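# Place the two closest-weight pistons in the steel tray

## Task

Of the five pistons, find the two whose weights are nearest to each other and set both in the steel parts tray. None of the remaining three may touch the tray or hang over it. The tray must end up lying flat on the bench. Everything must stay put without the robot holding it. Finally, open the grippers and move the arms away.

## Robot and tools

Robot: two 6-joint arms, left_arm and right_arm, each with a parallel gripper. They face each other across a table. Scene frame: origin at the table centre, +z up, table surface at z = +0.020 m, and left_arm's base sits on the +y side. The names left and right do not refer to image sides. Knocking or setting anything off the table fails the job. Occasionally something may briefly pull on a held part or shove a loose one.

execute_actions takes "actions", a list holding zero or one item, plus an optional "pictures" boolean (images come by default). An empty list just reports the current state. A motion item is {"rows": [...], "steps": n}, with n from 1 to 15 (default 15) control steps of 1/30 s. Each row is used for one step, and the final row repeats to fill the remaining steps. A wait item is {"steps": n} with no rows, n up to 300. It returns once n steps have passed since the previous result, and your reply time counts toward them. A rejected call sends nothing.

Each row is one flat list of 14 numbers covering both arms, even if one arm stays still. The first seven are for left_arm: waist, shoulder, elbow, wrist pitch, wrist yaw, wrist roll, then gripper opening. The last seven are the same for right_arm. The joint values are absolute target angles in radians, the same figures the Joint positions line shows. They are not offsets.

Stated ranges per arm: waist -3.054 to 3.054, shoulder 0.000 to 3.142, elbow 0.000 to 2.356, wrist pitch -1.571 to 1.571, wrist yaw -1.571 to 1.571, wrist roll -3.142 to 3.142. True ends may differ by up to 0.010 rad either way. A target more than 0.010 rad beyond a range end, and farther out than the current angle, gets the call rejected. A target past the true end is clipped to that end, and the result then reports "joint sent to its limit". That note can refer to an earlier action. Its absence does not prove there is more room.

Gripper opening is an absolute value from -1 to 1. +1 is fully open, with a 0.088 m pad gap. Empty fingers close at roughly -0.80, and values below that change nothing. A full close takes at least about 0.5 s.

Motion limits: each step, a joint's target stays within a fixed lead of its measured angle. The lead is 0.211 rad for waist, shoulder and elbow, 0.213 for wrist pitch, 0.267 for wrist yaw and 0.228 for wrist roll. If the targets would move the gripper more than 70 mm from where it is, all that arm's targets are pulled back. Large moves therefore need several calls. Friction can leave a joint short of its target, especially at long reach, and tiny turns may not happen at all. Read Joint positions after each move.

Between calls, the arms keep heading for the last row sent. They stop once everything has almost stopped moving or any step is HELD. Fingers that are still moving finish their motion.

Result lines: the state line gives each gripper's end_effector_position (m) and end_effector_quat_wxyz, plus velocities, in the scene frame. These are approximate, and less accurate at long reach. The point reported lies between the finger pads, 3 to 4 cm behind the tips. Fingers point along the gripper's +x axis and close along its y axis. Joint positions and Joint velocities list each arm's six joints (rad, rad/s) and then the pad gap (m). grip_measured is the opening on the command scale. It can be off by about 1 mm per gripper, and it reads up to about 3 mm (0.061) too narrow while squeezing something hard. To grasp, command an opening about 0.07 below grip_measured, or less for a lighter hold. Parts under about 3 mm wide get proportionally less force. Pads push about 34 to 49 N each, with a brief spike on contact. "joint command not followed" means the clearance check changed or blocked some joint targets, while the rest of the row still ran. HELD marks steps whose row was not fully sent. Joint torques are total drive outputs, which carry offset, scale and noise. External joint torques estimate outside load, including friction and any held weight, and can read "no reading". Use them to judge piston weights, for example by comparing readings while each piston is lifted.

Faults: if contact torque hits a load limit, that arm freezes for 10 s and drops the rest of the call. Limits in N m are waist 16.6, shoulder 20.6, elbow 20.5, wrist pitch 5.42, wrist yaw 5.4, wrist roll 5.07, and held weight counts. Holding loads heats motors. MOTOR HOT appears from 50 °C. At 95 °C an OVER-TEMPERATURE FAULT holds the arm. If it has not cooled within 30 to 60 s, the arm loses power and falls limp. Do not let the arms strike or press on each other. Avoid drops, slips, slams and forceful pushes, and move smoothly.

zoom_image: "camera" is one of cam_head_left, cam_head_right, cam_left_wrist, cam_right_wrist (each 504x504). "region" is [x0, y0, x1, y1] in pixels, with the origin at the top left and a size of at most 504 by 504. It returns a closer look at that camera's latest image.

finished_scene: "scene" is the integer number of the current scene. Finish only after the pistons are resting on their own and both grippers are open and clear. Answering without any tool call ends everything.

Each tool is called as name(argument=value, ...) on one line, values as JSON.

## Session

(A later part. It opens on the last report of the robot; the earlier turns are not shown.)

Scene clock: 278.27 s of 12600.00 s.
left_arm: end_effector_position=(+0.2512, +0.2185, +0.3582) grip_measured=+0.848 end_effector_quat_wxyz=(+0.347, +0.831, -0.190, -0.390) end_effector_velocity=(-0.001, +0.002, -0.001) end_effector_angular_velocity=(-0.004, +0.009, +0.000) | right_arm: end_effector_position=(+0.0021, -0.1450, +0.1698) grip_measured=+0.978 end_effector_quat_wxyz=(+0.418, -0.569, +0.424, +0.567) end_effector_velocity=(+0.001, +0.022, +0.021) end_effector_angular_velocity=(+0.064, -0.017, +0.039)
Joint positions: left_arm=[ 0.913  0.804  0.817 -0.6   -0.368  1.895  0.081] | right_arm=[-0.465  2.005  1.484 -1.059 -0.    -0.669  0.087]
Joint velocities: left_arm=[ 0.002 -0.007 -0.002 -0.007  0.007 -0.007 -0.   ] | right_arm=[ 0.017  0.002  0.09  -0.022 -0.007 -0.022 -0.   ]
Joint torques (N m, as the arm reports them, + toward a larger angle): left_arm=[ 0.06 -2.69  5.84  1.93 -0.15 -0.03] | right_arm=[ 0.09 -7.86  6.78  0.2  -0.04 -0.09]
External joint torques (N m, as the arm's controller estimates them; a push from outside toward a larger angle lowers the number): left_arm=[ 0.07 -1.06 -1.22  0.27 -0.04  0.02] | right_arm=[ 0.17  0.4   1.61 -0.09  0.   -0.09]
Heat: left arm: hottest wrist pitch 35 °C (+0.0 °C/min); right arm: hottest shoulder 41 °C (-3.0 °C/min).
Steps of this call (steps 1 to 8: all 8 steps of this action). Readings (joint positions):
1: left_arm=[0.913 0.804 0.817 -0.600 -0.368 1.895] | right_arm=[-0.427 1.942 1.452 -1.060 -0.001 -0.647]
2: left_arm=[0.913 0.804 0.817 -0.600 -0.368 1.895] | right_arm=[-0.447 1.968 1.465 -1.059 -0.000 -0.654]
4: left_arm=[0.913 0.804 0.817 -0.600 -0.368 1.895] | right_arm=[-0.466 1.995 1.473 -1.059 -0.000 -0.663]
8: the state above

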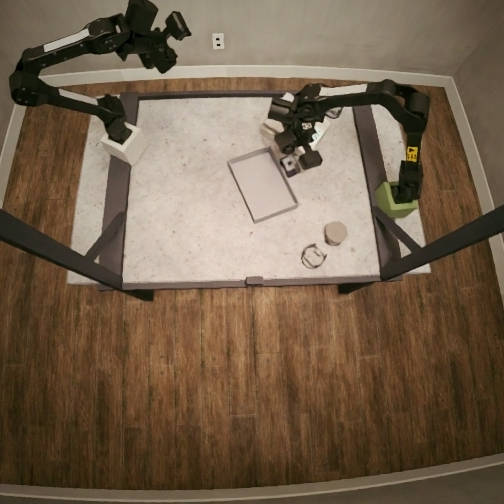

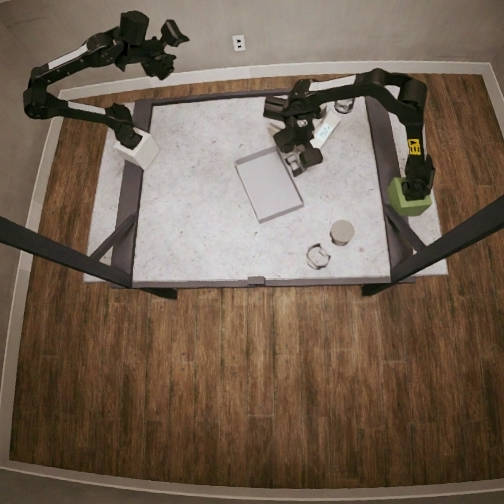

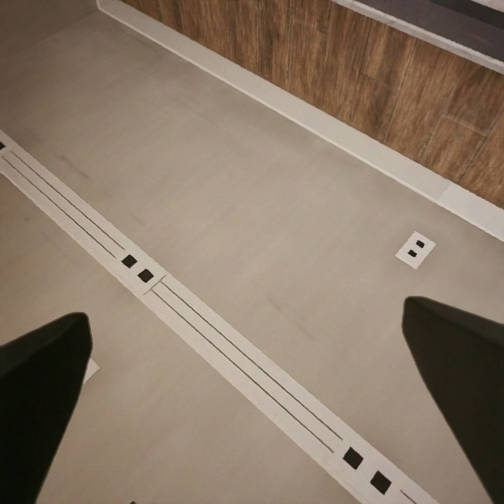

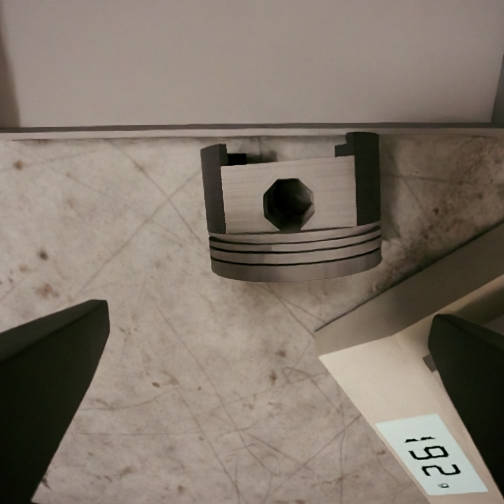

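execute_actions(actions=[{"rows":[[0.913,0.8,0.8,-0.6,-0.368,1.895,0.85,-0.472,2.03,1.53,-1.065,0,-0.72,1],[0.913,0.8,0.8,-0.6,-0.368,1.895,0.85,-0.472,2.045,1.545,-1.069,0,-0.77,1],[0.913,0.8,0.8,-0.6,-0.368,1.895,0.85,-0.472,2.045,1.545,-1.069,0,-0.775,1],[0.913,0.8,0.8,-0.6,-0.368,1.895,0.85,-0.472,2.055,1.52,-1.035,0,-0.775,1],[0.913,0.8,0.8,-0.6,-0.368,1.895,0.85,-0.472,2.068,1.495,-1.0,0,-0.775,1],[0.913,0.8,0.8,-0.6,-0.368,1.895,0.85,-0.472,2.082,1.472,-0.962,0,-0.775,1],[0.913,0.8,0.8,-0.6,-0.368,1.895,0.85,-0.472,2.097,1.45,-0.925,0,-0.775,1],[0.913,0.8,0.8,-0.6,-0.368,1.895,0.85,-0.472,2.11,1.428,-0.893,0,-0.775,1]],"steps":14}])

Scene clock: 286.90 s of 12600.00 s.
left_arm: end_effector_position=(+0.2512, +0.2185, +0.3582) grip_measured=+0.848 end_effector_quat_wxyz=(+0.347, +0.831, -0.190, -0.390) end_effector_velocity=(-0.002, +0.002, -0.004) end_effector_angular_velocity=(+0.026, +0.000, -0.005) | right_arm: end_effector_position=(+0.0069, -0.1370, +0.1190) grip_measured=+0.978 end_effector_quat_wxyz=(+0.387, -0.589, +0.398, +0.587) end_effector_velocity=(+0.002, +0.011, -0.007) end_effector_angular_velocity=(+0.070, -0.004, +0.019)
Joint positions: left_arm=[ 0.913  0.804  0.817 -0.6   -0.368  1.895  0.081] | right_arm=[-0.469  2.111  1.43  -0.906 -0.    -0.771  0.087]
Joint velocities: left_arm=[-0.007 -0.002 -0.002 -0.022 -0.007  0.007  0.   ] | right_arm=[-0.002 -0.002 -0.032  0.095 -0.022 -0.022 -0.   ]
Joint torques (N m, as the arm reports them, + toward a larger angle): left_arm=[ 0.06 -2.7   5.83  1.93 -0.15 -0.03] | right_arm=[-0.2  -9.17  5.25  0.35 -0.03 -0.1 ]
External joint torques (N m, as the arm's controller estimates them; a push from outside toward a larger angle lowers the number): left_arm=[ 0.06 -1.11 -1.19  0.29 -0.03  0.02] | right_arm=[-0.21  0.64 -0.47 -0.06  0.02 -0.1 ]
Heat: left arm: hottest wrist pitch 35 °C (+0.0 °C/min); right arm: hottest shoulder 41 °C (-4.1 °C/min).
Steps of this call (steps 1 to 15: the robot went on to your last target; steps 16 to 90: nothing new was sent; then 5.17 s passed at rest; steps 91 to 104: all 14 steps of this action). Readings (joint positions):
91: left_arm=[0.913 0.804 0.817 -0.600 -0.368 1.895] | right_arm=[-0.465 2.008 1.495 -1.060 -0.000 -0.683]
92: left_arm=[0.913 0.804 0.817 -0.600 -0.368 1.895] | right_arm=[-0.466 2.015 1.505 -1.061 -0.000 -0.706]
94: left_arm=[0.913 0.804 0.817 -0.600 -0.368 1.895] | right_arm=[-0.467 2.029 1.520 -1.057 -0.000 -0.741]
98: left_arm=[0.913 0.804 0.817 -0.600 -0.368 1.895] | right_arm=[-0.469 2.063 1.485 -0.962 -0.000 -0.765]
104: the state above

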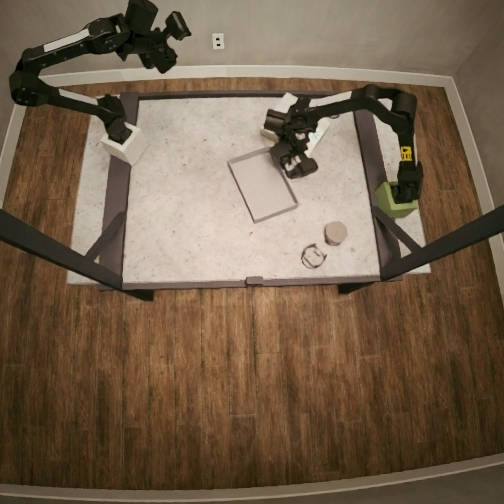

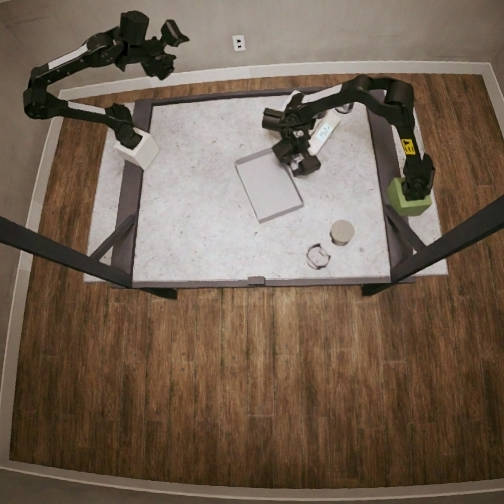

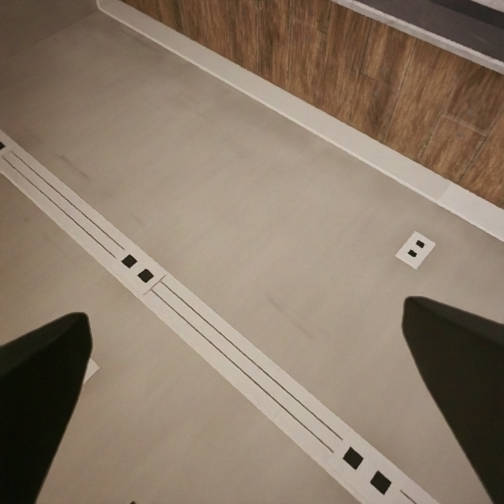

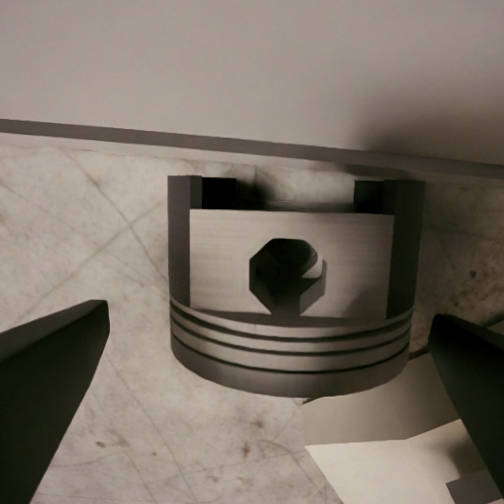

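execute_actions(actions=[{"rows":[[0.913,0.8,0.8,-0.6,-0.368,1.895,0.85,-0.486,2.115,1.45,-0.9,0,-0.785,1],[0.913,0.8,0.8,-0.6,-0.368,1.895,0.85,-0.486,2.123,1.462,-0.9,0,-0.785,1],[0.913,0.8,0.8,-0.6,-0.368,1.895,0.85,-0.486,2.123,1.462,-0.9,0,-0.785,1],[0.913,0.8,0.8,-0.6,-0.368,1.895,0.85,-0.486,2.123,1.462,-0.9,0,-0.785,1],[0.913,0.8,0.8,-0.6,-0.368,1.895,0.85,-0.486,2.123,1.462,-0.9,0,-0.785,1],[0.913,0.8,0.8,-0.6,-0.368,1.895,0.85,-0.486,2.14,1.442,-0.865,0,-0.785,1],[0.913,0.8,0.8,-0.6,-0.368,1.895,0.85,-0.486,2.157,1.428,-0.835,0,-0.785,1],[0.913,0.8,0.8,-0.6,-0.368,1.895,0.85,-0.486,2.172,1.416,-0.81,0,-0.785,1]],"steps":13}])

Scene clock: 291.03 s of 12600.00 s.
left_arm: end_effector_position=(+0.2512, +0.2185, +0.3582) grip_measured=+0.848 end_effector_quat_wxyz=(+0.347, +0.831, -0.190, -0.390) end_effector_velocity=(+0.001, +0.002, -0.001) end_effector_angular_velocity=(+0.013, -0.005, +0.005) | right_arm: end_effector_position=(+0.0154, -0.1307, +0.0967) grip_measured=+0.978 end_effector_quat_wxyz=(+0.395, -0.587, +0.392, +0.588) end_effector_velocity=(-0.013, -0.030, -0.059) end_effector_angular_velocity=(-0.125, +0.075, +0.000)
Joint positions: left_arm=[ 0.913  0.804  0.817 -0.6   -0.368  1.895  0.081] | right_arm=[-0.484  2.166  1.421 -0.822 -0.001 -0.782  0.087]
Joint velocities: left_arm=[ 0.002 -0.002 -0.002 -0.007 -0.007  0.007 -0.   ] | right_arm=[-0.007  0.105 -0.09   0.051 -0.022 -0.007  0.   ]
Joint torques (N m, as the arm reports them, + toward a larger angle): left_arm=[ 0.07 -2.68  5.84  1.93 -0.15 -0.03] | right_arm=[-0.11 -9.44  5.17  0.41  0.02 -0.11]
External joint torques (N m, as the arm's controller estimates them; a push from outside toward a larger angle lowers the number): left_arm=[ 0.05 -1.08 -1.21  0.27 -0.03  0.02] | right_arm=[-0.06  0.51 -0.38 -0.02  0.07 -0.11]
Heat: left arm: hottest wrist pitch 36 °C (+1.0 °C/min); right arm: hottest shoulder 42 °C (-3.0 °C/min).
Steps of this call (steps 1 to 30: the robot went on to your last target; steps 31 to 100: nothing new was sent; then 0.37 s passed at rest; steps 101 to 113: all 13 steps of this action). Readings (joint positions):
101: left_arm=[0.913 0.804 0.817 -0.600 -0.368 1.895] | right_arm=[-0.470 2.111 1.431 -0.896 -0.000 -0.775]
102: left_arm=[0.913 0.804 0.817 -0.600 -0.368 1.895] | right_arm=[-0.472 2.111 1.434 -0.896 -0.000 -0.777]
104: left_arm=[0.913 0.804 0.817 -0.600 -0.368 1.895] | right_arm=[-0.479 2.114 1.443 -0.896 -0.000 -0.780]
108: left_arm=[0.913 0.804 0.817 -0.600 -0.368 1.895] | right_arm=[-0.484 2.128 1.443 -0.858 -0.000 -0.782]
113: the state above

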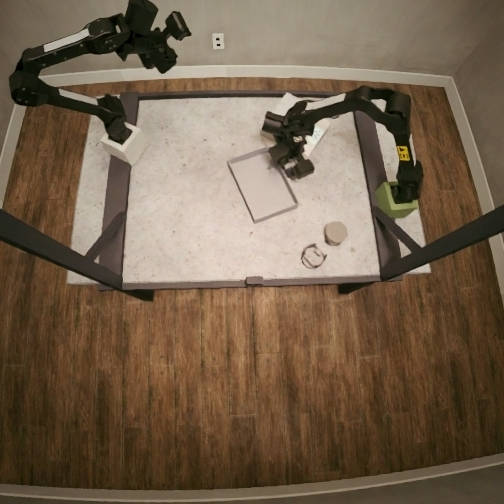

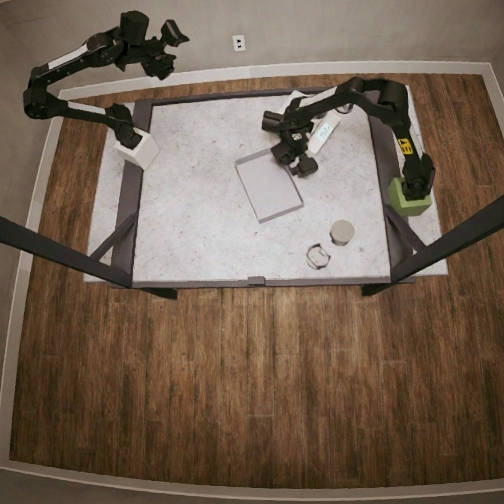

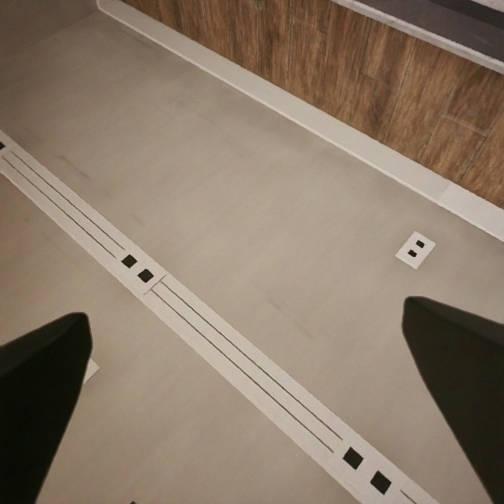

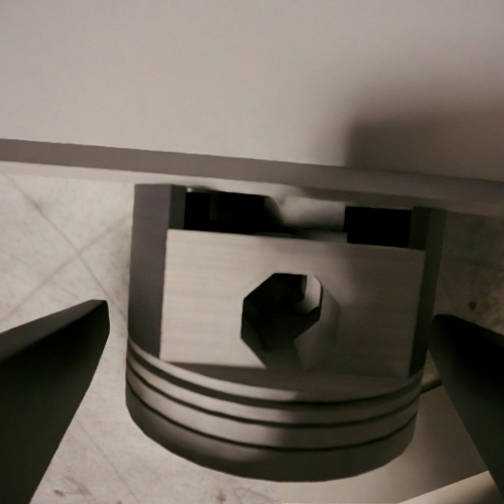

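execute_actions(actions=[{"rows":[[0.913,0.8,0.8,-0.6,-0.368,1.895,0.85,-0.494,2.172,1.416,-0.81,0,-0.775,1],[0.913,0.8,0.8,-0.6,-0.368,1.895,0.85,-0.494,2.172,1.416,-0.81,0,-0.775,1],[0.913,0.8,0.8,-0.6,-0.368,1.895,0.85,-0.494,2.185,1.405,-0.785,0,-0.775,1],[0.913,0.8,0.8,-0.6,-0.368,1.895,0.85,-0.494,2.2,1.395,-0.76,0,-0.775,1],[0.913,0.8,0.8,-0.6,-0.368,1.895,0.85,-0.494,2.212,1.386,-0.74,0,-0.775,1],[0.913,0.8,0.8,-0.6,-0.368,1.895,0.85,-0.494,2.224,1.378,-0.725,0,-0.775,1],[0.913,0.8,0.8,-0.6,-0.368,1.895,0.85,-0.494,2.224,1.378,-0.725,0,-0.775,1],[0.913,0.8,0.8,-0.6,-0.368,1.895,0.85,-0.494,2.224,1.378,-0.725,0,-0.775,1],[0.913,0.8,0.8,-0.6,-0.368,1.895,0.85,-0.494,2.224,1.378,-0.725,0,-0.775,0.9],[0.913,0.8,0.8,-0.6,-0.368,1.895,0.85,-0.494,2.224,1.378,-0.725,0,-0.775,0.8],[0.913,0.8,0.8,-0.6,-0.368,1.895,0.85,-0.494,2.224,1.378,-0.725,0,-0.775,0.72],[0.913,0.8,0.8,-0.6,-0.368,1.895,0.85,-0.494,2.224,1.378,-0.725,0,-0.775,0.65],[0.913,0.8,0.8,-0.6,-0.368,1.895,0.85,-0.494,2.224,1.378,-0.725,0,-0.775,0.6],[0.913,0.8,0.8,-0.6,-0.368,1.895,0.85,-0.494,2.224,1.378,-0.725,0,-0.775,0.55],[0.913,0.8,0.8,-0.6,-0.368,1.895,0.85,-0.494,2.224,1.378,-0.725,0,-0.775,0.51]],"steps":15}], pictures=false)

execute_actions(actions=[{"rows":[[0.913,0.8,0.8,-0.6,-0.368,1.895,0.85,-0.494,2.224,1.378,-0.725,0,-0.775,0.51]],"steps":7}])

Scene clock: 295.43 s of 12600.00 s.
left_arm: end_effector_position=(+0.2512, +0.2185, +0.3582) grip_measured=+0.848 end_effector_quat_wxyz=(+0.347, +0.831, -0.190, -0.390) end_effector_velocity=(+0.001, +0.003, -0.001) end_effector_angular_velocity=(+0.007, -0.004, +0.020) | right_arm: end_effector_position=(+0.0184, -0.1327, +0.0685) grip_measured=+0.637 end_effector_quat_wxyz=(+0.399, -0.585, +0.396, +0.585) end_effector_velocity=(-0.001, -0.002, +0.000) end_effector_angular_velocity=(-0.004, +0.010, +0.005)
Joint positions: left_arm=[ 0.913  0.804  0.817 -0.6   -0.368  1.895  0.081] | right_arm=[-0.492  2.219  1.382 -0.729  0.001 -0.778  0.07 ]
Joint velocities: left_arm=[-0.002 -0.002 -0.002 -0.007 -0.022 -0.007 -0.   ] | right_arm=[-0.002 -0.002 -0.002 -0.007 -0.007 -0.007 -0.073]
Joint torques (N m, as the arm reports them, + toward a larger angle): left_arm=[ 0.07 -2.69  5.84  1.93 -0.15 -0.03] | right_arm=[-0.11 -8.72  4.29  0.21 -0.06  0.1 ]
External joint torques (N m, as the arm's controller estimates them; a push from outside toward a larger angle lowers the number): left_arm=[ 0.05 -1.11 -1.17  0.28 -0.02  0.02] | right_arm=[-0.05  0.19 -0.28 -0.11 -0.02  0.1 ]
Heat: left arm: hottest wrist pitch 36 °C (+1.0 °C/min); right arm: hottest shoulder 42 °C (-3.0 °C/min).
Steps of this call (steps 1 to 15: the robot went on to your last target; steps 16 to 90: nothing new was sent; then 0.90 s passed at rest; steps 91 to 105: all 15 steps of this action). Readings (joint positions):
91: left_arm=[0.913 0.804 0.817 -0.600 -0.368 1.895] | right_arm=[-0.485 2.169 1.419 -0.813 -0.001 -0.782]
92: left_arm=[0.913 0.804 0.817 -0.600 -0.368 1.895] | right_arm=[-0.486 2.169 1.419 -0.813 -0.001 -0.782]
94: left_arm=[0.913 0.804 0.817 -0.600 -0.368 1.895] | right_arm=[-0.489 2.172 1.414 -0.796 -0.001 -0.780]
98: left_arm=[0.913 0.804 0.817 -0.600 -0.368 1.895] | right_arm=[-0.492 2.203 1.395 -0.745 -0.001 -0.778]
105: the state above

Scene clock: 295.67 s of 12600.00 s.
left_arm: end_effector_position=(+0.2512, +0.2185, +0.3582) grip_measured=+0.848 end_effector_quat_wxyz=(+0.347, +0.831, -0.190, -0.390) end_effector_velocity=(+0.000, -0.000, +0.001) end_effector_angular_velocity=(-0.010, -0.002, +0.007) | right_arm: end_effector_position=(+0.0184, -0.1327, +0.0683) grip_measured=+0.542 end_effector_quat_wxyz=(+0.399, -0.585, +0.396, +0.585) end_effector_velocity=(-0.001, +0.002, +0.002) end_effector_angular_velocity=(+0.014, +0.002, +0.024)
Joint positions: left_arm=[ 0.913  0.804  0.817 -0.6   -0.368  1.895  0.081] | right_arm=[-0.492  2.22   1.381 -0.728  0.001 -0.777  0.066]
Joint velocities: left_arm=[-0.002 -0.002 -0.002  0.007 -0.007 -0.007 -0.   ] | right_arm=[ 0.002 -0.007 -0.002  0.007 -0.007 -0.022 -0.   ]
Joint torques (N m, as the arm reports them, + toward a larger angle): left_arm=[ 0.07 -2.69  5.83  1.93 -0.15 -0.03] | right_arm=[-0.11 -8.75  4.35  0.25 -0.07  0.1 ]
External joint torques (N m, as the arm's controller estimates them; a push from outside toward a larger angle lowers the number): left_arm=[ 0.06 -1.05 -1.3   0.24 -0.03  0.02] | right_arm=[-0.22  0.25 -0.31 -0.08 -0.02  0.1 ]
Heat: left arm: hottest wrist pitch 36 °C (+1.0 °C/min); right arm: hottest shoulder 42 °C (-3.0 °C/min).
Steps of this call (steps 1 to 7: all 7 steps of this action). Readings (joint positions):
1: left_arm=[0.913 0.804 0.817 -0.600 -0.368 1.895] | right_arm=[-0.492 2.219 1.381 -0.729 0.001 -0.778]
2: left_arm=[0.913 0.804 0.817 -0.600 -0.368 1.895] | right_arm=[-0.492 2.220 1.381 -0.729 0.001 -0.778]
4: left_arm=[0.913 0.804 0.817 -0.600 -0.368 1.895] | right_arm=[-0.492 2.220 1.381 -0.728 0.001 -0.777]
7: the state above

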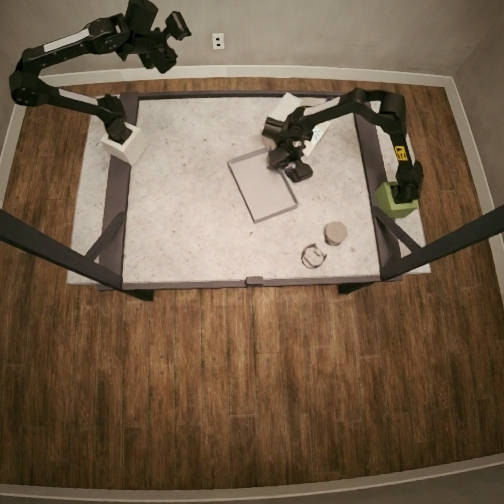

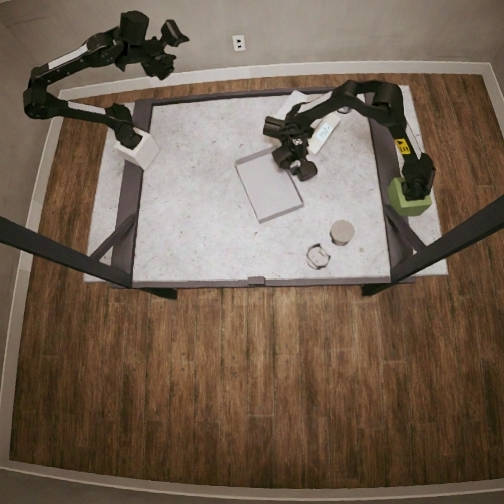

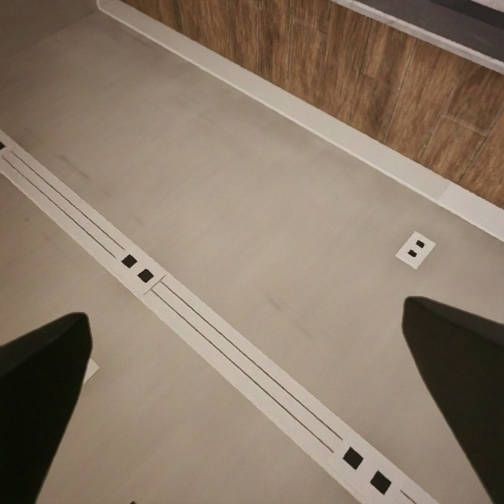

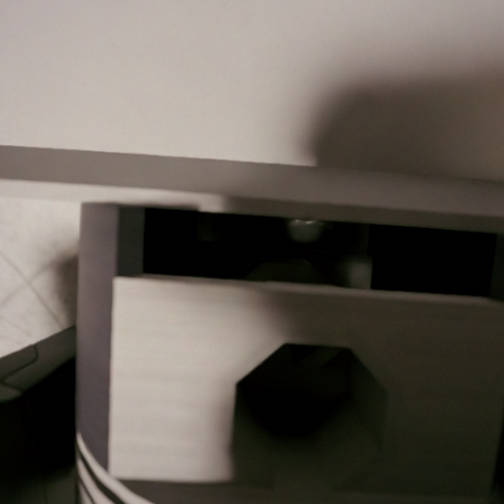

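execute_actions(actions=[{"rows":[[0.913,0.8,0.8,-0.6,-0.368,1.895,0.85,-0.494,2.224,1.378,-0.725,0,-0.775,0.46],[0.913,0.8,0.8,-0.6,-0.368,1.895,0.85,-0.494,2.21,1.37,-0.725,0,-0.775,0.46],[0.913,0.8,0.8,-0.6,-0.368,1.895,0.85,-0.494,2.19,1.35,-0.72,0,-0.775,0.46],[0.913,0.8,0.8,-0.6,-0.368,1.895,0.85,-0.494,2.172,1.33,-0.718,0,-0.775,0.46],[0.913,0.8,0.8,-0.6,-0.368,1.895,0.85,-0.494,2.165,1.318,-0.718,0,-0.775,0.46],[0.913,0.8,0.8,-0.6,-0.368,1.895,0.85,-0.494,2.16,1.318,-0.725,0,-0.775,0.46],[0.913,0.8,0.8,-0.6,-0.368,1.895,0.85,-0.494,2.145,1.33,-0.75,0,-0.775,0.46],[0.913,0.8,0.8,-0.6,-0.368,1.895,0.85,-0.494,2.13,1.345,-0.78,0,-0.775,0.46],[0.913,0.8,0.8,-0.6,-0.368,1.895,0.85,-0.494,2.11,1.36,-0.815,0,-0.775,0.46],[0.913,0.8,0.8,-0.6,-0.368,1.895,0.85,-0.494,2.09,1.38,-0.85,0,-0.775,0.46],[0.913,0.8,0.8,-0.6,-0.368,1.895,0.85,-0.494,2.07,1.40,-0.89,0,-0.775,0.46],[0.913,0.8,0.8,-0.6,-0.368,1.895,0.85,-0.494,2.055,1.415,-0.92,0,-0.775,0.46]],"steps":15}], pictures=false)

execute_actions(actions=[{"rows":[[0.913,0.8,0.8,-0.6,-0.368,1.895,0.85,-0.47,2.065,1.44,-0.94,0,-0.745,0.46],[0.913,0.8,0.8,-0.6,-0.368,1.895,0.85,-0.44,2.08,1.47,-0.955,0,-0.71,0.46],[0.913,0.8,0.8,-0.6,-0.368,1.895,0.85,-0.40,2.10,1.50,-0.965,0,-0.67,0.46],[0.913,0.8,0.8,-0.6,-0.368,1.895,0.85,-0.36,2.12,1.53,-0.975,0,-0.62,0.46],[0.913,0.8,0.8,-0.6,-0.368,1.895,0.85,-0.32,2.14,1.56,-0.985,0,-0.57,0.46],[0.913,0.8,0.8,-0.6,-0.368,1.895,0.85,-0.28,2.16,1.59,-0.995,0,-0.52,0.46],[0.913,0.8,0.8,-0.6,-0.368,1.895,0.85,-0.245,2.18,1.62,-1.0,0,-0.47,0.46],[0.913,0.8,0.8,-0.6,-0.368,1.895,0.85,-0.215,2.20,1.645,-1.005,0,-0.43,0.46],[0.913,0.8,0.8,-0.6,-0.368,1.895,0.85,-0.195,2.22,1.665,-1.005,0,-0.40,0.46],[0.913,0.8,0.8,-0.6,-0.368,1.895,0.85,-0.18,2.235,1.678,-1.0,0,-0.385,0.46],[0.913,0.8,0.8,-0.6,-0.368,1.895,0.85,-0.173,2.241,1.678,-1.0,0,-0.38,0.46]],"steps":15}])

Scene clock: 303.60 s of 12600.00 s.
left_arm: end_effector_position=(+0.2512, +0.2185, +0.3582) grip_measured=+0.848 end_effector_quat_wxyz=(+0.347, +0.831, -0.190, -0.390) end_effector_velocity=(-0.000, +0.002, -0.001) end_effector_angular_velocity=(-0.005, +0.012, +0.015) | right_arm: end_effector_position=(+0.0128, -0.1458, +0.1213) grip_measured=+0.542 end_effector_quat_wxyz=(+0.395, -0.586, +0.400, +0.584) end_effector_velocity=(+0.040, +0.091, +0.196) end_effector_angular_velocity=(+0.459, -0.186, -0.000)
Joint positions: left_arm=[ 0.913  0.804  0.817 -0.6   -0.368  1.895  0.081] | right_arm=[-0.492  2.081  1.393 -0.891  0.001 -0.777  0.066]
Joint velocities: left_arm=[-0.002 -0.002 -0.002 -0.007 -0.007 -0.022 -0.   ] | right_arm=[-0.007 -0.354  0.31  -0.168 -0.007 -0.007 -0.   ]
Joint torques (N m, as the arm reports them, + toward a larger angle): left_arm=[ 0.06 -2.69  5.84  1.93 -0.15 -0.03] | right_arm=[-0.13 -9.04  5.11 -0.42 -0.07  0.09]
External joint torques (N m, as the arm's controller estimates them; a push from outside toward a larger angle lowers the number): left_arm=[ 0.05 -1.08 -1.25  0.27 -0.03  0.02] | right_arm=[-0.09 -2.09  1.22 -0.52 -0.03  0.09]
Heat: left arm: hottest wrist pitch 36 °C (+1.0 °C/min); right arm: hottest shoulder 43 °C (-3.0 °C/min).
Steps of this call (steps 1 to 15: the robot went on to your last target; steps 16 to 90: nothing new was sent; then 4.43 s passed at rest; steps 91 to 105: all 15 steps of this action). Readings (joint positions):
91: left_arm=[0.913 0.804 0.817 -0.600 -0.368 1.895] | right_arm=[-0.492 2.220 1.381 -0.728 0.001 -0.777]
92: left_arm=[0.913 0.804 0.817 -0.600 -0.368 1.895] | right_arm=[-0.492 2.220 1.380 -0.728 0.001 -0.777]
94: left_arm=[0.913 0.804 0.817 -0.600 -0.368 1.895] | right_arm=[-0.492 2.211 1.367 -0.719 0.001 -0.777]
98: left_arm=[0.913 0.804 0.817 -0.600 -0.368 1.895] | right_arm=[-0.492 2.183 1.335 -0.743 0.001 -0.777]
105: the state above

Scene clock: 304.10 s of 12600.00 s.
left_arm: end_effector_position=(+0.2512, +0.2185, +0.3582) grip_measured=+0.848 end_effector_quat_wxyz=(+0.347, +0.831, -0.190, -0.390) end_effector_velocity=(+0.002, +0.003, +0.001) end_effector_angular_velocity=(-0.007, +0.003, +0.027) | right_arm: end_effector_position=(-0.1058, -0.0716, +0.1248) grip_measured=+0.542 end_effector_quat_wxyz=(+0.410, -0.575, +0.412, +0.575) end_effector_velocity=(-0.001, -0.016, -0.042) end_effector_angular_velocity=(-0.139, +0.016, -0.171)
Joint positions: left_arm=[ 0.913  0.804  0.817 -0.6   -0.368  1.895  0.081] | right_arm=[-0.159  2.234  1.657 -0.997 -0.002 -0.396  0.066]
Joint velocities: left_arm=[-0.002 -0.002  0.002 -0.007 -0.022 -0.022 -0.   ] | right_arm=[-0.002  0.11   0.007 -0.037 -0.007  0.168  0.   ]
Joint torques (N m, as the arm reports them, + toward a larger angle): left_arm=[ 0.07 -2.67  5.83  1.93 -0.15 -0.03] | right_arm=[ -1.35 -10.19   7.69  -0.1    0.05   0.12]
External joint torques (N m, as the arm's controller estimates them; a push from outside toward a larger angle lowers the number): left_arm=[ 0.07 -1.03 -1.28  0.26 -0.03  0.02] | right_arm=[ 0.36 -0.15  2.15 -0.44 -0.06  0.1 ]
Heat: left arm: hottest wrist pitch 36 °C (+1.0 °C/min); right arm: hottest shoulder 43 °C (-3.0 °C/min).
Steps of this call (steps 1 to 15: all 15 steps of this action). Readings (joint positions):
1: left_arm=[0.913 0.804 0.817 -0.600 -0.368 1.895] | right_arm=[-0.491 2.074 1.407 -0.903 0.001 -0.770]
2: left_arm=[0.913 0.804 0.817 -0.600 -0.368 1.895] | right_arm=[-0.486 2.072 1.423 -0.920 0.001 -0.754]
4: left_arm=[0.913 0.804 0.817 -0.600 -0.368 1.895] | right_arm=[-0.455 2.085 1.462 -0.946 0.003 -0.700]
8: left_arm=[0.913 0.804 0.817 -0.600 -0.368 1.895] | right_arm=[-0.313 2.151 1.570 -0.981 0.003 -0.535]
15: the state above

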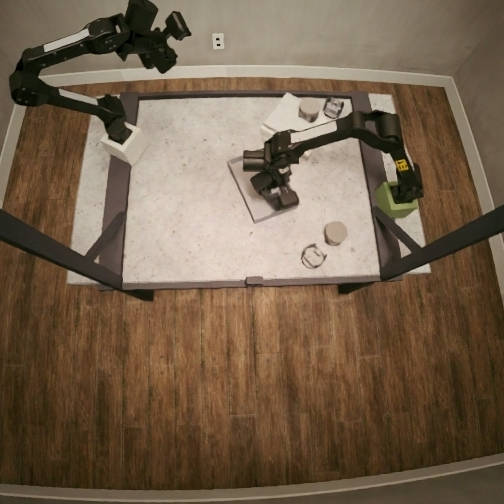

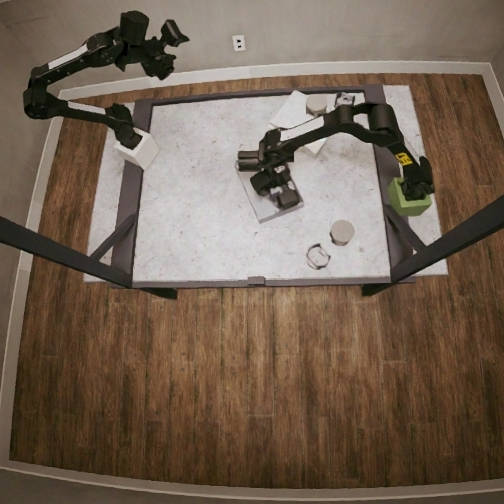

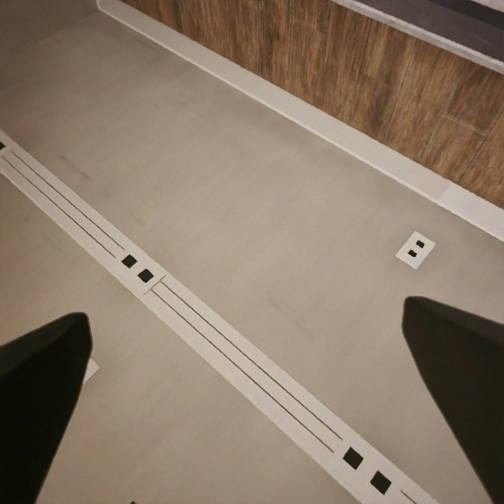

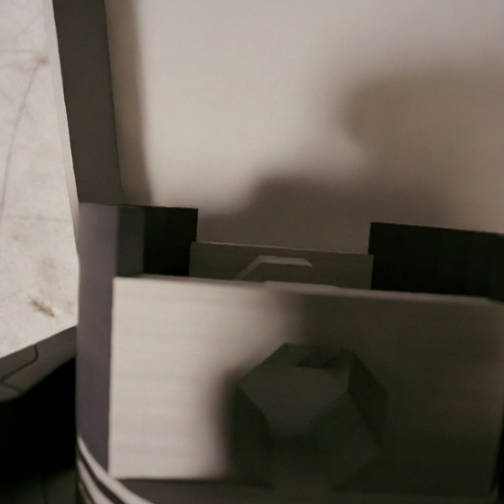

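execute_actions(actions=[{"rows":[[0.913,0.8,0.8,-0.6,-0.368,1.895,0.85,-0.175,2.241,1.678,-1.0,0,-0.39,0.46],[0.913,0.8,0.8,-0.6,-0.368,1.895,0.85,-0.185,2.241,1.678,-1.0,0,-0.395,0.46],[0.913,0.8,0.8,-0.6,-0.368,1.895,0.85,-0.192,2.241,1.678,-1.0,0,-0.40,0.46],[0.913,0.8,0.8,-0.6,-0.368,1.895,0.85,-0.192,2.241,1.675,-1.0,0,-0.40,0.46],[0.913,0.8,0.8,-0.6,-0.368,1.895,0.85,-0.192,2.25,1.66,-0.98,0,-0.40,0.46],[0.913,0.8,0.8,-0.6,-0.368,1.895,0.85,-0.192,2.262,1.648,-0.955,0,-0.40,0.46],[0.913,0.8,0.8,-0.6,-0.368,1.895,0.85,-0.192,2.274,1.636,-0.93,0,-0.40,0.46],[0.913,0.8,0.8,-0.6,-0.368,1.895,0.85,-0.192,2.286,1.624,-0.905,0,-0.40,0.46],[0.913,0.8,0.8,-0.6,-0.368,1.895,0.85,-0.192,2.297,1.613,-0.885,0,-0.40,0.46],[0.913,0.8,0.8,-0.6,-0.368,1.895,0.85,-0.192,2.307,1.604,-0.865,0,-0.40,0.46],[0.913,0.8,0.8,-0.6,-0.368,1.895,0.85,-0.192,2.315,1.597,-0.85,0,-0.40,0.46],[0.913,0.8,0.8,-0.6,-0.368,1.895,0.85,-0.192,2.321,1.591,-0.84,0,-0.40,0.46],[0.913,0.8,0.8,-0.6,-0.368,1.895,0.85,-0.192,2.325,1.587,-0.833,0,-0.40,0.46]],"steps":15}], pictures=false)

execute_actions(actions=[{"rows":[[0.913,0.8,0.8,-0.6,-0.368,1.895,0.85,-0.192,2.328,1.585,-0.83,0,-0.40,0.46]],"steps":6}], pictures=false)

Scene clock: 307.07 s of 12600.00 s.
left_arm: end_effector_position=(+0.2512, +0.2185, +0.3582) grip_measured=+0.848 end_effector_quat_wxyz=(+0.347, +0.831, -0.190, -0.390) end_effector_velocity=(-0.002, +0.000, -0.002) end_effector_angular_velocity=(-0.008, +0.019, +0.003) | right_arm: end_effector_position=(-0.0918, -0.0724, +0.0744) grip_measured=+0.542 end_effector_quat_wxyz=(+0.417, -0.570, +0.424, +0.567) end_effector_velocity=(+0.025, -0.088, -0.103) end_effector_angular_velocity=(-0.385, -0.190, -0.002)
Joint positions: left_arm=[ 0.913  0.804  0.817 -0.6   -0.368  1.895  0.081] | right_arm=[-0.191  2.322  1.593 -0.853 -0.001 -0.397  0.066]
Joint velocities: left_arm=[-0.002 -0.002 -0.002 -0.007  0.007 -0.022 -0.   ] | right_arm=[ 0.002  0.173 -0.154 -0.037  0.227  0.007  0.   ]
Joint torques (N m, as the arm reports them, + toward a larger angle): left_arm=[ 0.06 -2.68  5.84  1.93 -0.15 -0.03] | right_arm=[  0.01 -11.58   5.79   0.44  -0.12  -0.12]
External joint torques (N m, as the arm's controller estimates them; a push from outside toward a larger angle lowers the number): left_arm=[ 0.08 -1.09 -1.2   0.28 -0.04  0.02] | right_arm=[ 0.18 -0.28  0.24  0.05  0.01 -0.11]
Heat: left arm: hottest wrist pitch 36 °C (+1.0 °C/min); right arm: hottest shoulder 43 °C (-2.0 °C/min).
Steps of this call (steps 1 to 30: the robot went on to your last target; steps 31 to 74: nothing new was sent; steps 75 to 89: all 15 steps of this action). Readings (joint positions):
75: left_arm=[0.913 0.804 0.817 -0.600 -0.368 1.895] | right_arm=[-0.174 2.240 1.665 -0.997 -0.002 -0.383]
76: left_arm=[0.913 0.804 0.817 -0.600 -0.368 1.895] | right_arm=[-0.174 2.240 1.665 -0.997 -0.002 -0.384]
78: left_arm=[0.913 0.804 0.817 -0.600 -0.368 1.895] | right_arm=[-0.178 2.240 1.665 -0.997 -0.002 -0.391]
82: left_arm=[0.913 0.804 0.817 -0.600 -0.368 1.895] | right_arm=[-0.189 2.253 1.653 -0.951 -0.002 -0.396]
89: the state above

Scene clock: 307.27 s of 12600.00 s.
left_arm: end_effector_position=(+0.2512, +0.2185, +0.3582) grip_measured=+0.848 end_effector_quat_wxyz=(+0.347, +0.831, -0.190, -0.390) end_effector_velocity=(+0.000, +0.003, -0.005) end_effector_angular_velocity=(+0.025, +0.003, +0.015) | right_arm: end_effector_position=(-0.0916, -0.0700, +0.0727) grip_measured=+0.537 end_effector_quat_wxyz=(+0.420, -0.568, +0.420, +0.569) end_effector_velocity=(+0.002, -0.003, -0.002) end_effector_angular_velocity=(-0.013, -0.006, +0.005)
Joint positions: left_arm=[ 0.913  0.804  0.817 -0.6   -0.368  1.895  0.081] | right_arm=[-0.191  2.324  1.589 -0.834 -0.002 -0.397  0.065]
Joint velocities: left_arm=[-0.007  0.002 -0.002 -0.022 -0.022 -0.007 -0.   ] | right_arm=[-0.002  0.002 -0.002 -0.007  0.007 -0.007 -0.   ]
Joint torques (N m, as the arm reports them, + toward a larger angle): left_arm=[ 0.06 -2.69  5.83  1.93 -0.15 -0.03] | right_arm=[-0.09 -9.81  4.48  0.23  0.04 -0.09]
External joint torques (N m, as the arm's controller estimates them; a push from outside toward a larger angle lowers the number): left_arm=[ 0.06 -1.13 -1.17  0.29 -0.03  0.02] | right_arm=[-0.08 -0.03 -0.4  -0.12  0.06 -0.09]
Heat: left arm: hottest wrist pitch 36 °C (+1.0 °C/min); right arm: hottest shoulder 43 °C (-2.0 °C/min).
Steps of this call (steps 1 to 6: all 6 steps of this action). Readings (joint positions):
1: left_arm=[0.913 0.804 0.817 -0.600 -0.368 1.895] | right_arm=[-0.191 2.324 1.590 -0.850 -0.002 -0.397]
2: left_arm=[0.913 0.804 0.817 -0.600 -0.368 1.895] | right_arm=[-0.191 2.324 1.589 -0.842 -0.002 -0.397]
4: left_arm=[0.913 0.804 0.817 -0.600 -0.368 1.895] | right_arm=[-0.191 2.324 1.589 -0.834 -0.002 -0.397]
6: the state above

execute_actions(actions=[{"rows":[[0.913,0.8,0.8,-0.6,-0.368,1.895,0.85,-0.192,2.326,1.587,-0.83,0,-0.40,0.56],[0.913,0.8,0.8,-0.6,-0.368,1.895,0.85,-0.192,2.326,1.587,-0.83,0,-0.40,0.62],[0.913,0.8,0.8,-0.6,-0.368,1.895,0.85,-0.192,2.326,1.587,-0.83,0,-0.40,0.7],[0.913,0.8,0.8,-0.6,-0.368,1.895,0.85,-0.192,2.326,1.587,-0.83,0,-0.40,0.8],[0.913,0.8,0.8,-0.6,-0.368,1.895,0.85,-0.192,2.326,1.587,-0.83,0,-0.40,0.85],[0.913,0.8,0.8,-0.6,-0.368,1.895,0.85,-0.192,2.326,1.587,-0.83,0,-0.40,0.85],[0.913,0.8,0.8,-0.6,-0.368,1.895,0.85,-0.192,2.30,1.605,-0.865,0,-0.40,0.85],[0.913,0.8,0.8,-0.6,-0.368,1.895,0.85,-0.192,2.27,1.63,-0.91,0,-0.40,0.85],[0.913,0.8,0.8,-0.6,-0.368,1.895,0.85,-0.192,2.245,1.655,-0.96,0,-0.40,0.85],[0.913,0.8,0.8,-0.6,-0.368,1.895,0.85,-0.192,2.225,1.685,-1.01,0,-0.40,0.85],[0.913,0.8,0.8,-0.6,-0.368,1.895,0.85,-0.192,2.205,1.72,-1.065,0,-0.40,0.85],[0.913,0.8,0.8,-0.6,-0.368,1.895,0.85,-0.192,2.19,1.76,-1.12,0,-0.40,0.9],[0.913,0.8,0.8,-0.6,-0.368,1.895,0.85,-0.192,2.18,1.80,-1.175,0,-0.40,1],[0.913,0.8,0.8,-0.6,-0.368,1.895,0.85,-0.20,2.175,1.84,-1.225,0,-0.40,1],[0.913,0.8,0.8,-0.6,-0.368,1.895,0.85,-0.23,2.175,1.88,-1.265,0,-0.39,1]],"steps":15}])

execute_actions(actions=[{"rows":[[0.913,0.8,0.8,-0.6,-0.368,1.895,0.85,-0.28,2.18,1.90,-1.285,0,-0.38,1],[0.913,0.8,0.8,-0.6,-0.368,1.895,0.85,-0.34,2.185,1.92,-1.30,0,-0.37,1],[0.913,0.8,0.8,-0.6,-0.368,1.895,0.85,-0.40,2.19,1.935,-1.31,0,-0.36,1],[0.913,0.8,0.8,-0.6,-0.368,1.895,0.85,-0.46,2.195,1.95,-1.32,0,-0.35,1],[0.913,0.8,0.8,-0.6,-0.368,1.895,0.85,-0.52,2.2,1.96,-1.325,0,-0.34,1],[0.913,0.8,0.8,-0.6,-0.368,1.895,0.85,-0.58,2.205,1.97,-1.33,0,-0.33,1],[0.913,0.8,0.8,-0.6,-0.368,1.895,0.85,-0.64,2.21,1.98,-1.335,0,-0.32,1],[0.913,0.8,0.8,-0.6,-0.368,1.895,0.85,-0.70,2.215,1.99,-1.335,0,-0.31,1],[0.913,0.8,0.8,-0.6,-0.368,1.895,0.85,-0.76,2.22,1.995,-1.335,0,-0.30,1],[0.913,0.8,0.8,-0.6,-0.368,1.895,0.85,-0.81,2.23,2.0,-1.33,0,-0.29,1],[0.913,0.8,0.8,-0.6,-0.368,1.895,0.85,-0.86,2.235,2.0,-1.325,0,-0.28,1],[0.913,0.8,0.8,-0.6,-0.368,1.895,0.85,-0.90,2.24,2.0,-1.32,0,-0.27,1],[0.913,0.8,0.8,-0.6,-0.368,1.895,0.85,-0.93,2.245,2.0,-1.315,0,-0.26,1],[0.913,0.8,0.8,-0.6,-0.368,1.895,0.85,-0.955,2.25,2.0,-1.31,0,-0.25,1],[0.913,0.8,0.8,-0.6,-0.368,1.895,0.85,-0.97,2.25,2.0,-1.31,0,-0.25,1]],"steps":15}], pictures=false)

execute_actions(actions=[{"rows":[[0.913,0.8,0.8,-0.6,-0.368,1.895,0.85,-0.972,2.25,2.0,-1.31,0,-0.25,1]],"steps":12}])

Scene clock: 316.50 s of 12600.00 s.
left_arm: end_effector_position=(+0.2512, +0.2185, +0.3582) grip_measured=+0.848 end_effector_quat_wxyz=(+0.347, +0.831, -0.190, -0.390) end_effector_velocity=(-0.001, +0.001, +0.001) end_effector_angular_velocity=(-0.010, +0.010, +0.010) | right_arm: end_effector_position=(-0.0906, -0.0711, +0.1602) grip_measured=+0.932 end_effector_quat_wxyz=(+0.414, -0.571, +0.428, +0.565) end_effector_velocity=(+0.062, +0.077, +0.517) end_effector_angular_velocity=(+0.450, -0.039, -0.122)
Joint positions: left_arm=[ 0.913  0.804  0.817 -0.6   -0.368  1.895  0.081] | right_arm=[-0.194  2.218  1.777 -1.15  -0.002 -0.397  0.085]
Joint velocities: left_arm=[-0.007 -0.002  0.002 -0.007 -0.007 -0.022 -0.   ] | right_arm=[-0.129 -0.501  1.277 -1.326 -0.007 -0.007  0.026]
Joint torques (N m, as the arm reports them, + toward a larger angle): left_arm=[ 0.07 -2.69  5.84  1.93 -0.15 -0.03] | right_arm=[ -1.71 -11.21   6.22  -0.24   0.04   0.08]
External joint torques (N m, as the arm's controller estimates them; a push from outside toward a larger angle lowers the number): left_arm=[ 0.08 -1.08 -1.22  0.28 -0.04  0.02] | right_arm=[ 0.06 -2.18  1.46 -0.44 -0.04  0.01]
Heat: left arm: hottest wrist pitch 36 °C (+1.0 °C/min); right arm: hottest shoulder 45 °C (+0.0 °C/min).
Steps of this call (steps 1 to 15: the robot went on to your last target; steps 16 to 90: nothing new was sent; then 5.73 s passed at rest; steps 91 to 105: all 15 steps of this action). Readings (joint positions):
91: left_arm=[0.913 0.804 0.817 -0.600 -0.368 1.895] | right_arm=[-0.191 2.324 1.589 -0.832 -0.002 -0.397]
92: left_arm=[0.913 0.804 0.817 -0.600 -0.368 1.895] | right_arm=[-0.191 2.324 1.589 -0.832 -0.002 -0.397]
94: left_arm=[0.913 0.804 0.817 -0.600 -0.368 1.895] | right_arm=[-0.191 2.324 1.589 -0.832 -0.002 -0.397]
98: left_arm=[0.913 0.804 0.817 -0.600 -0.368 1.895] | right_arm=[-0.191 2.320 1.595 -0.853 -0.002 -0.397]
105: the state above

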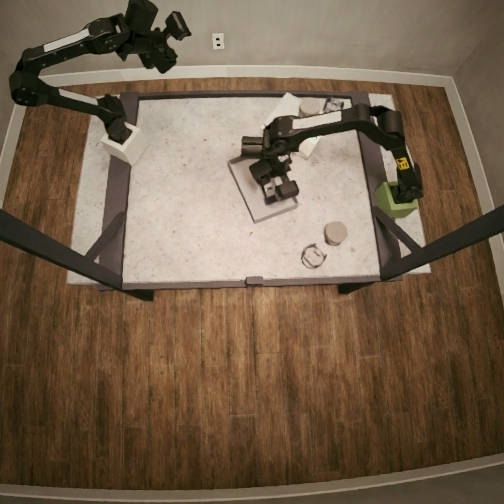

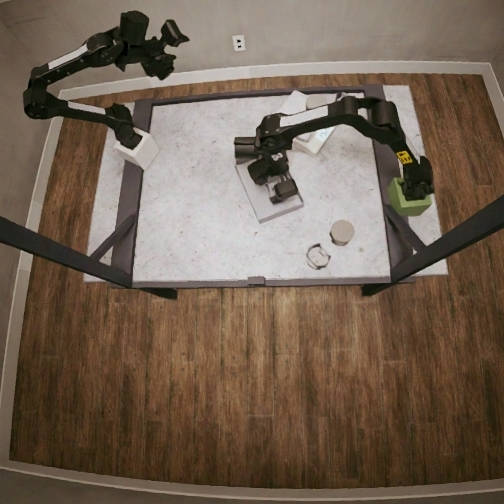

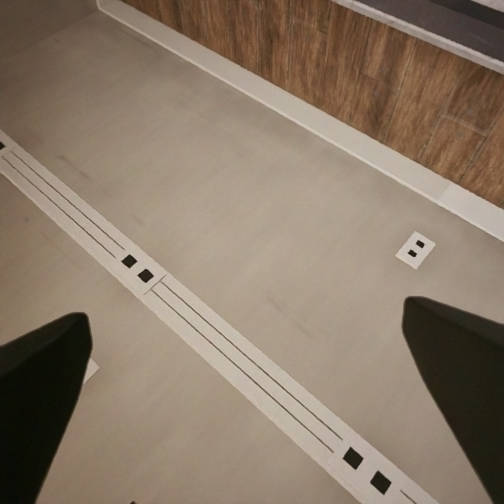

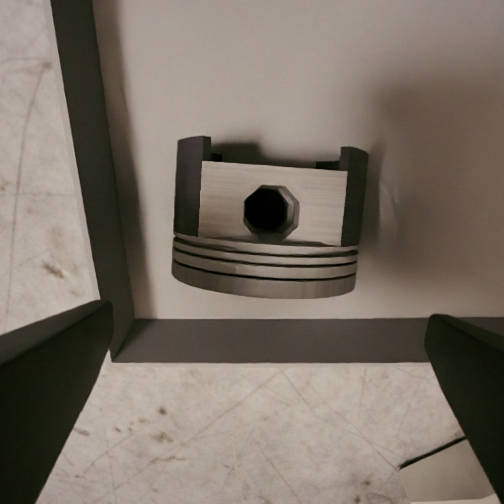

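Scene clock: 317.00 s of 12600.00 s.
left_arm: end_effector_position=(+0.2512, +0.2185, +0.3582) grip_measured=+0.848 end_effector_quat_wxyz=(+0.347, +0.831, -0.190, -0.390) end_effector_velocity=(-0.000, +0.002, -0.001) end_effector_angular_velocity=(-0.005, +0.012, +0.015) | right_arm: end_effector_position=(+0.1515, -0.1605, +0.2083) grip_measured=+0.977 end_effector_quat_wxyz=(+0.600, -0.378, +0.592, +0.383) end_effector_velocity=(+0.457, -0.387, -0.043) end_effector_angular_velocity=(-0.073, +0.077, -1.573)
Joint positions: left_arm=[ 0.913  0.804  0.817 -0.6   -0.368  1.895  0.081] | right_arm=[-0.805  2.227  1.983 -1.313 -0.004 -0.28   0.087]
Joint velocities: left_arm=[-0.002 -0.002 -0.002 -0.007 -0.007 -0.022  0.   ] | right_arm=[-1.375  0.134  0.051 -0.022 -0.007  0.198  0.001]
Joint torques (N m, as the arm reports them, + toward a larger angle): left_arm=[ 0.06 -2.69  5.83  1.93 -0.15 -0.03] | right_arm=[-0.23 -9.5   6.87  0.06  0.07  0.1 ]
External joint torques (N m, as the arm's controller estimates them; a push from outside toward a larger angle lowers the number): left_arm=[ 0.06 -1.09 -1.22  0.28 -0.03  0.02] | right_arm=[-0.29  0.72  1.54 -0.11  0.1   0.1 ]
Heat: left arm: hottest wrist pitch 36 °C (+1.0 °C/min); right arm: hottest shoulder 45 °C (+0.0 °C/min).
Steps of this call (steps 1 to 15: all 15 steps of this action). Readings (joint positions):
1: left_arm=[0.913 0.804 0.817 -0.600 -0.368 1.895] | right_arm=[-0.202 2.203 1.816 -1.189 -0.002 -0.396]
2: left_arm=[0.913 0.804 0.817 -0.600 -0.368 1.895] | right_arm=[-0.221 2.192 1.852 -1.220 -0.003 -0.390]
4: left_arm=[0.913 0.804 0.817 -0.600 -0.368 1.895] | right_arm=[-0.288 2.179 1.902 -1.258 -0.004 -0.377]
8: left_arm=[0.913 0.804 0.817 -0.600 -0.368 1.895] | right_arm=[-0.476 2.190 1.946 -1.303 -0.004 -0.344]
15: the state above

Scene clock: 317.40 s of 12600.00 s.
left_arm: end_effector_position=(+0.2512, +0.2185, +0.3582) grip_measured=+0.848 end_effector_quat_wxyz=(+0.347, +0.831, -0.190, -0.390) end_effector_velocity=(-0.001, +0.001, +0.001) end_effector_angular_velocity=(-0.001, +0.001, +0.003) | right_arm: end_effector_position=(+0.2041, -0.2120, +0.2033) grip_measured=+0.977 end_effector_quat_wxyz=(+0.632, -0.322, +0.628, +0.321) end_effector_velocity=(-0.025, +0.027, -0.002) end_effector_angular_velocity=(-0.002, +0.014, +0.073)
Joint positions: left_arm=[ 0.913  0.804  0.817 -0.6   -0.368  1.895  0.081] | right_arm=[-0.971  2.243  1.99  -1.313  0.002 -0.253  0.087]
Joint velocities: left_arm=[-0.007 -0.002  0.002 -0.007 -0.007 -0.007 -0.   ] | right_arm=[ 0.081  0.002 -0.002 -0.007 -0.007  0.007 -0.   ]
Joint torques (N m, as the arm reports them, + toward a larger angle): left_arm=[ 0.06 -2.69  5.83  1.93 -0.15 -0.03] | right_arm=[-0.41 -9.54  7.12  0.22 -0.09  0.12]
External joint torques (N m, as the arm's controller estimates them; a push from outside toward a larger angle lowers the number): left_arm=[ 0.07 -1.05 -1.24  0.27 -0.03  0.02] | right_arm=[ 0.33  0.44  1.62 -0.1  -0.12  0.11]
Heat: left arm: hottest wrist pitch 36 °C (+1.0 °C/min); right arm: hottest shoulder 45 °C (+0.0 °C/min).
Steps of this call (steps 1 to 12: all 12 steps of this action). Readings (joint positions):
1: left_arm=[0.913 0.804 0.817 -0.600 -0.368 1.895] | right_arm=[-0.851 2.231 1.985 -1.313 -0.004 -0.272]
2: left_arm=[0.913 0.804 0.817 -0.600 -0.368 1.895] | right_arm=[-0.895 2.235 1.987 -1.313 -0.003 -0.266]
4: left_arm=[0.913 0.804 0.817 -0.600 -0.368 1.895] | right_arm=[-0.962 2.241 1.988 -1.313 0.002 -0.258]
8: left_arm=[0.913 0.804 0.817 -0.600 -0.368 1.895] | right_arm=[-0.991 2.243 1.988 -1.313 0.002 -0.254]
12: the state above

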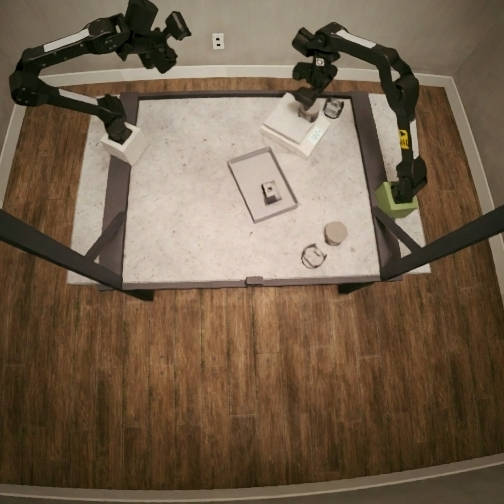

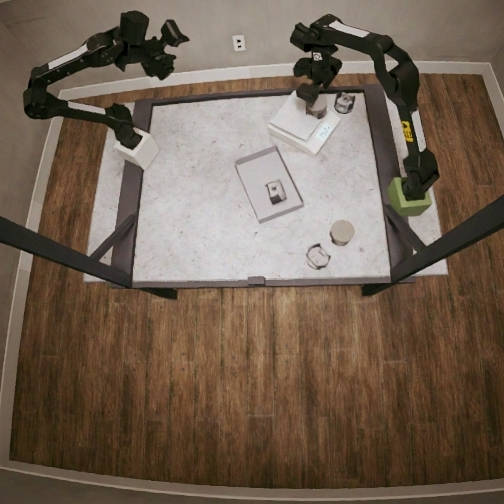

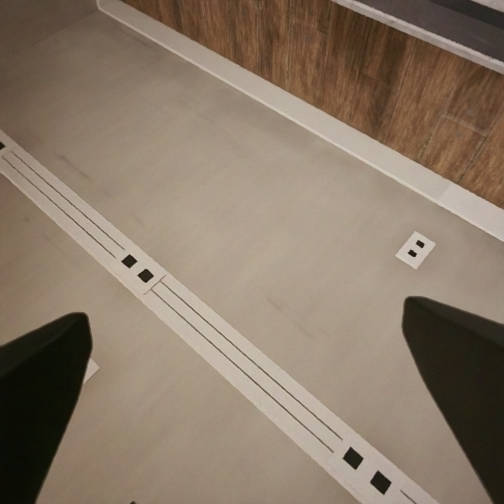

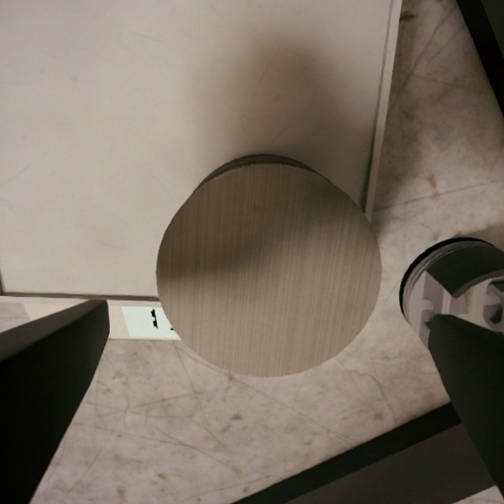

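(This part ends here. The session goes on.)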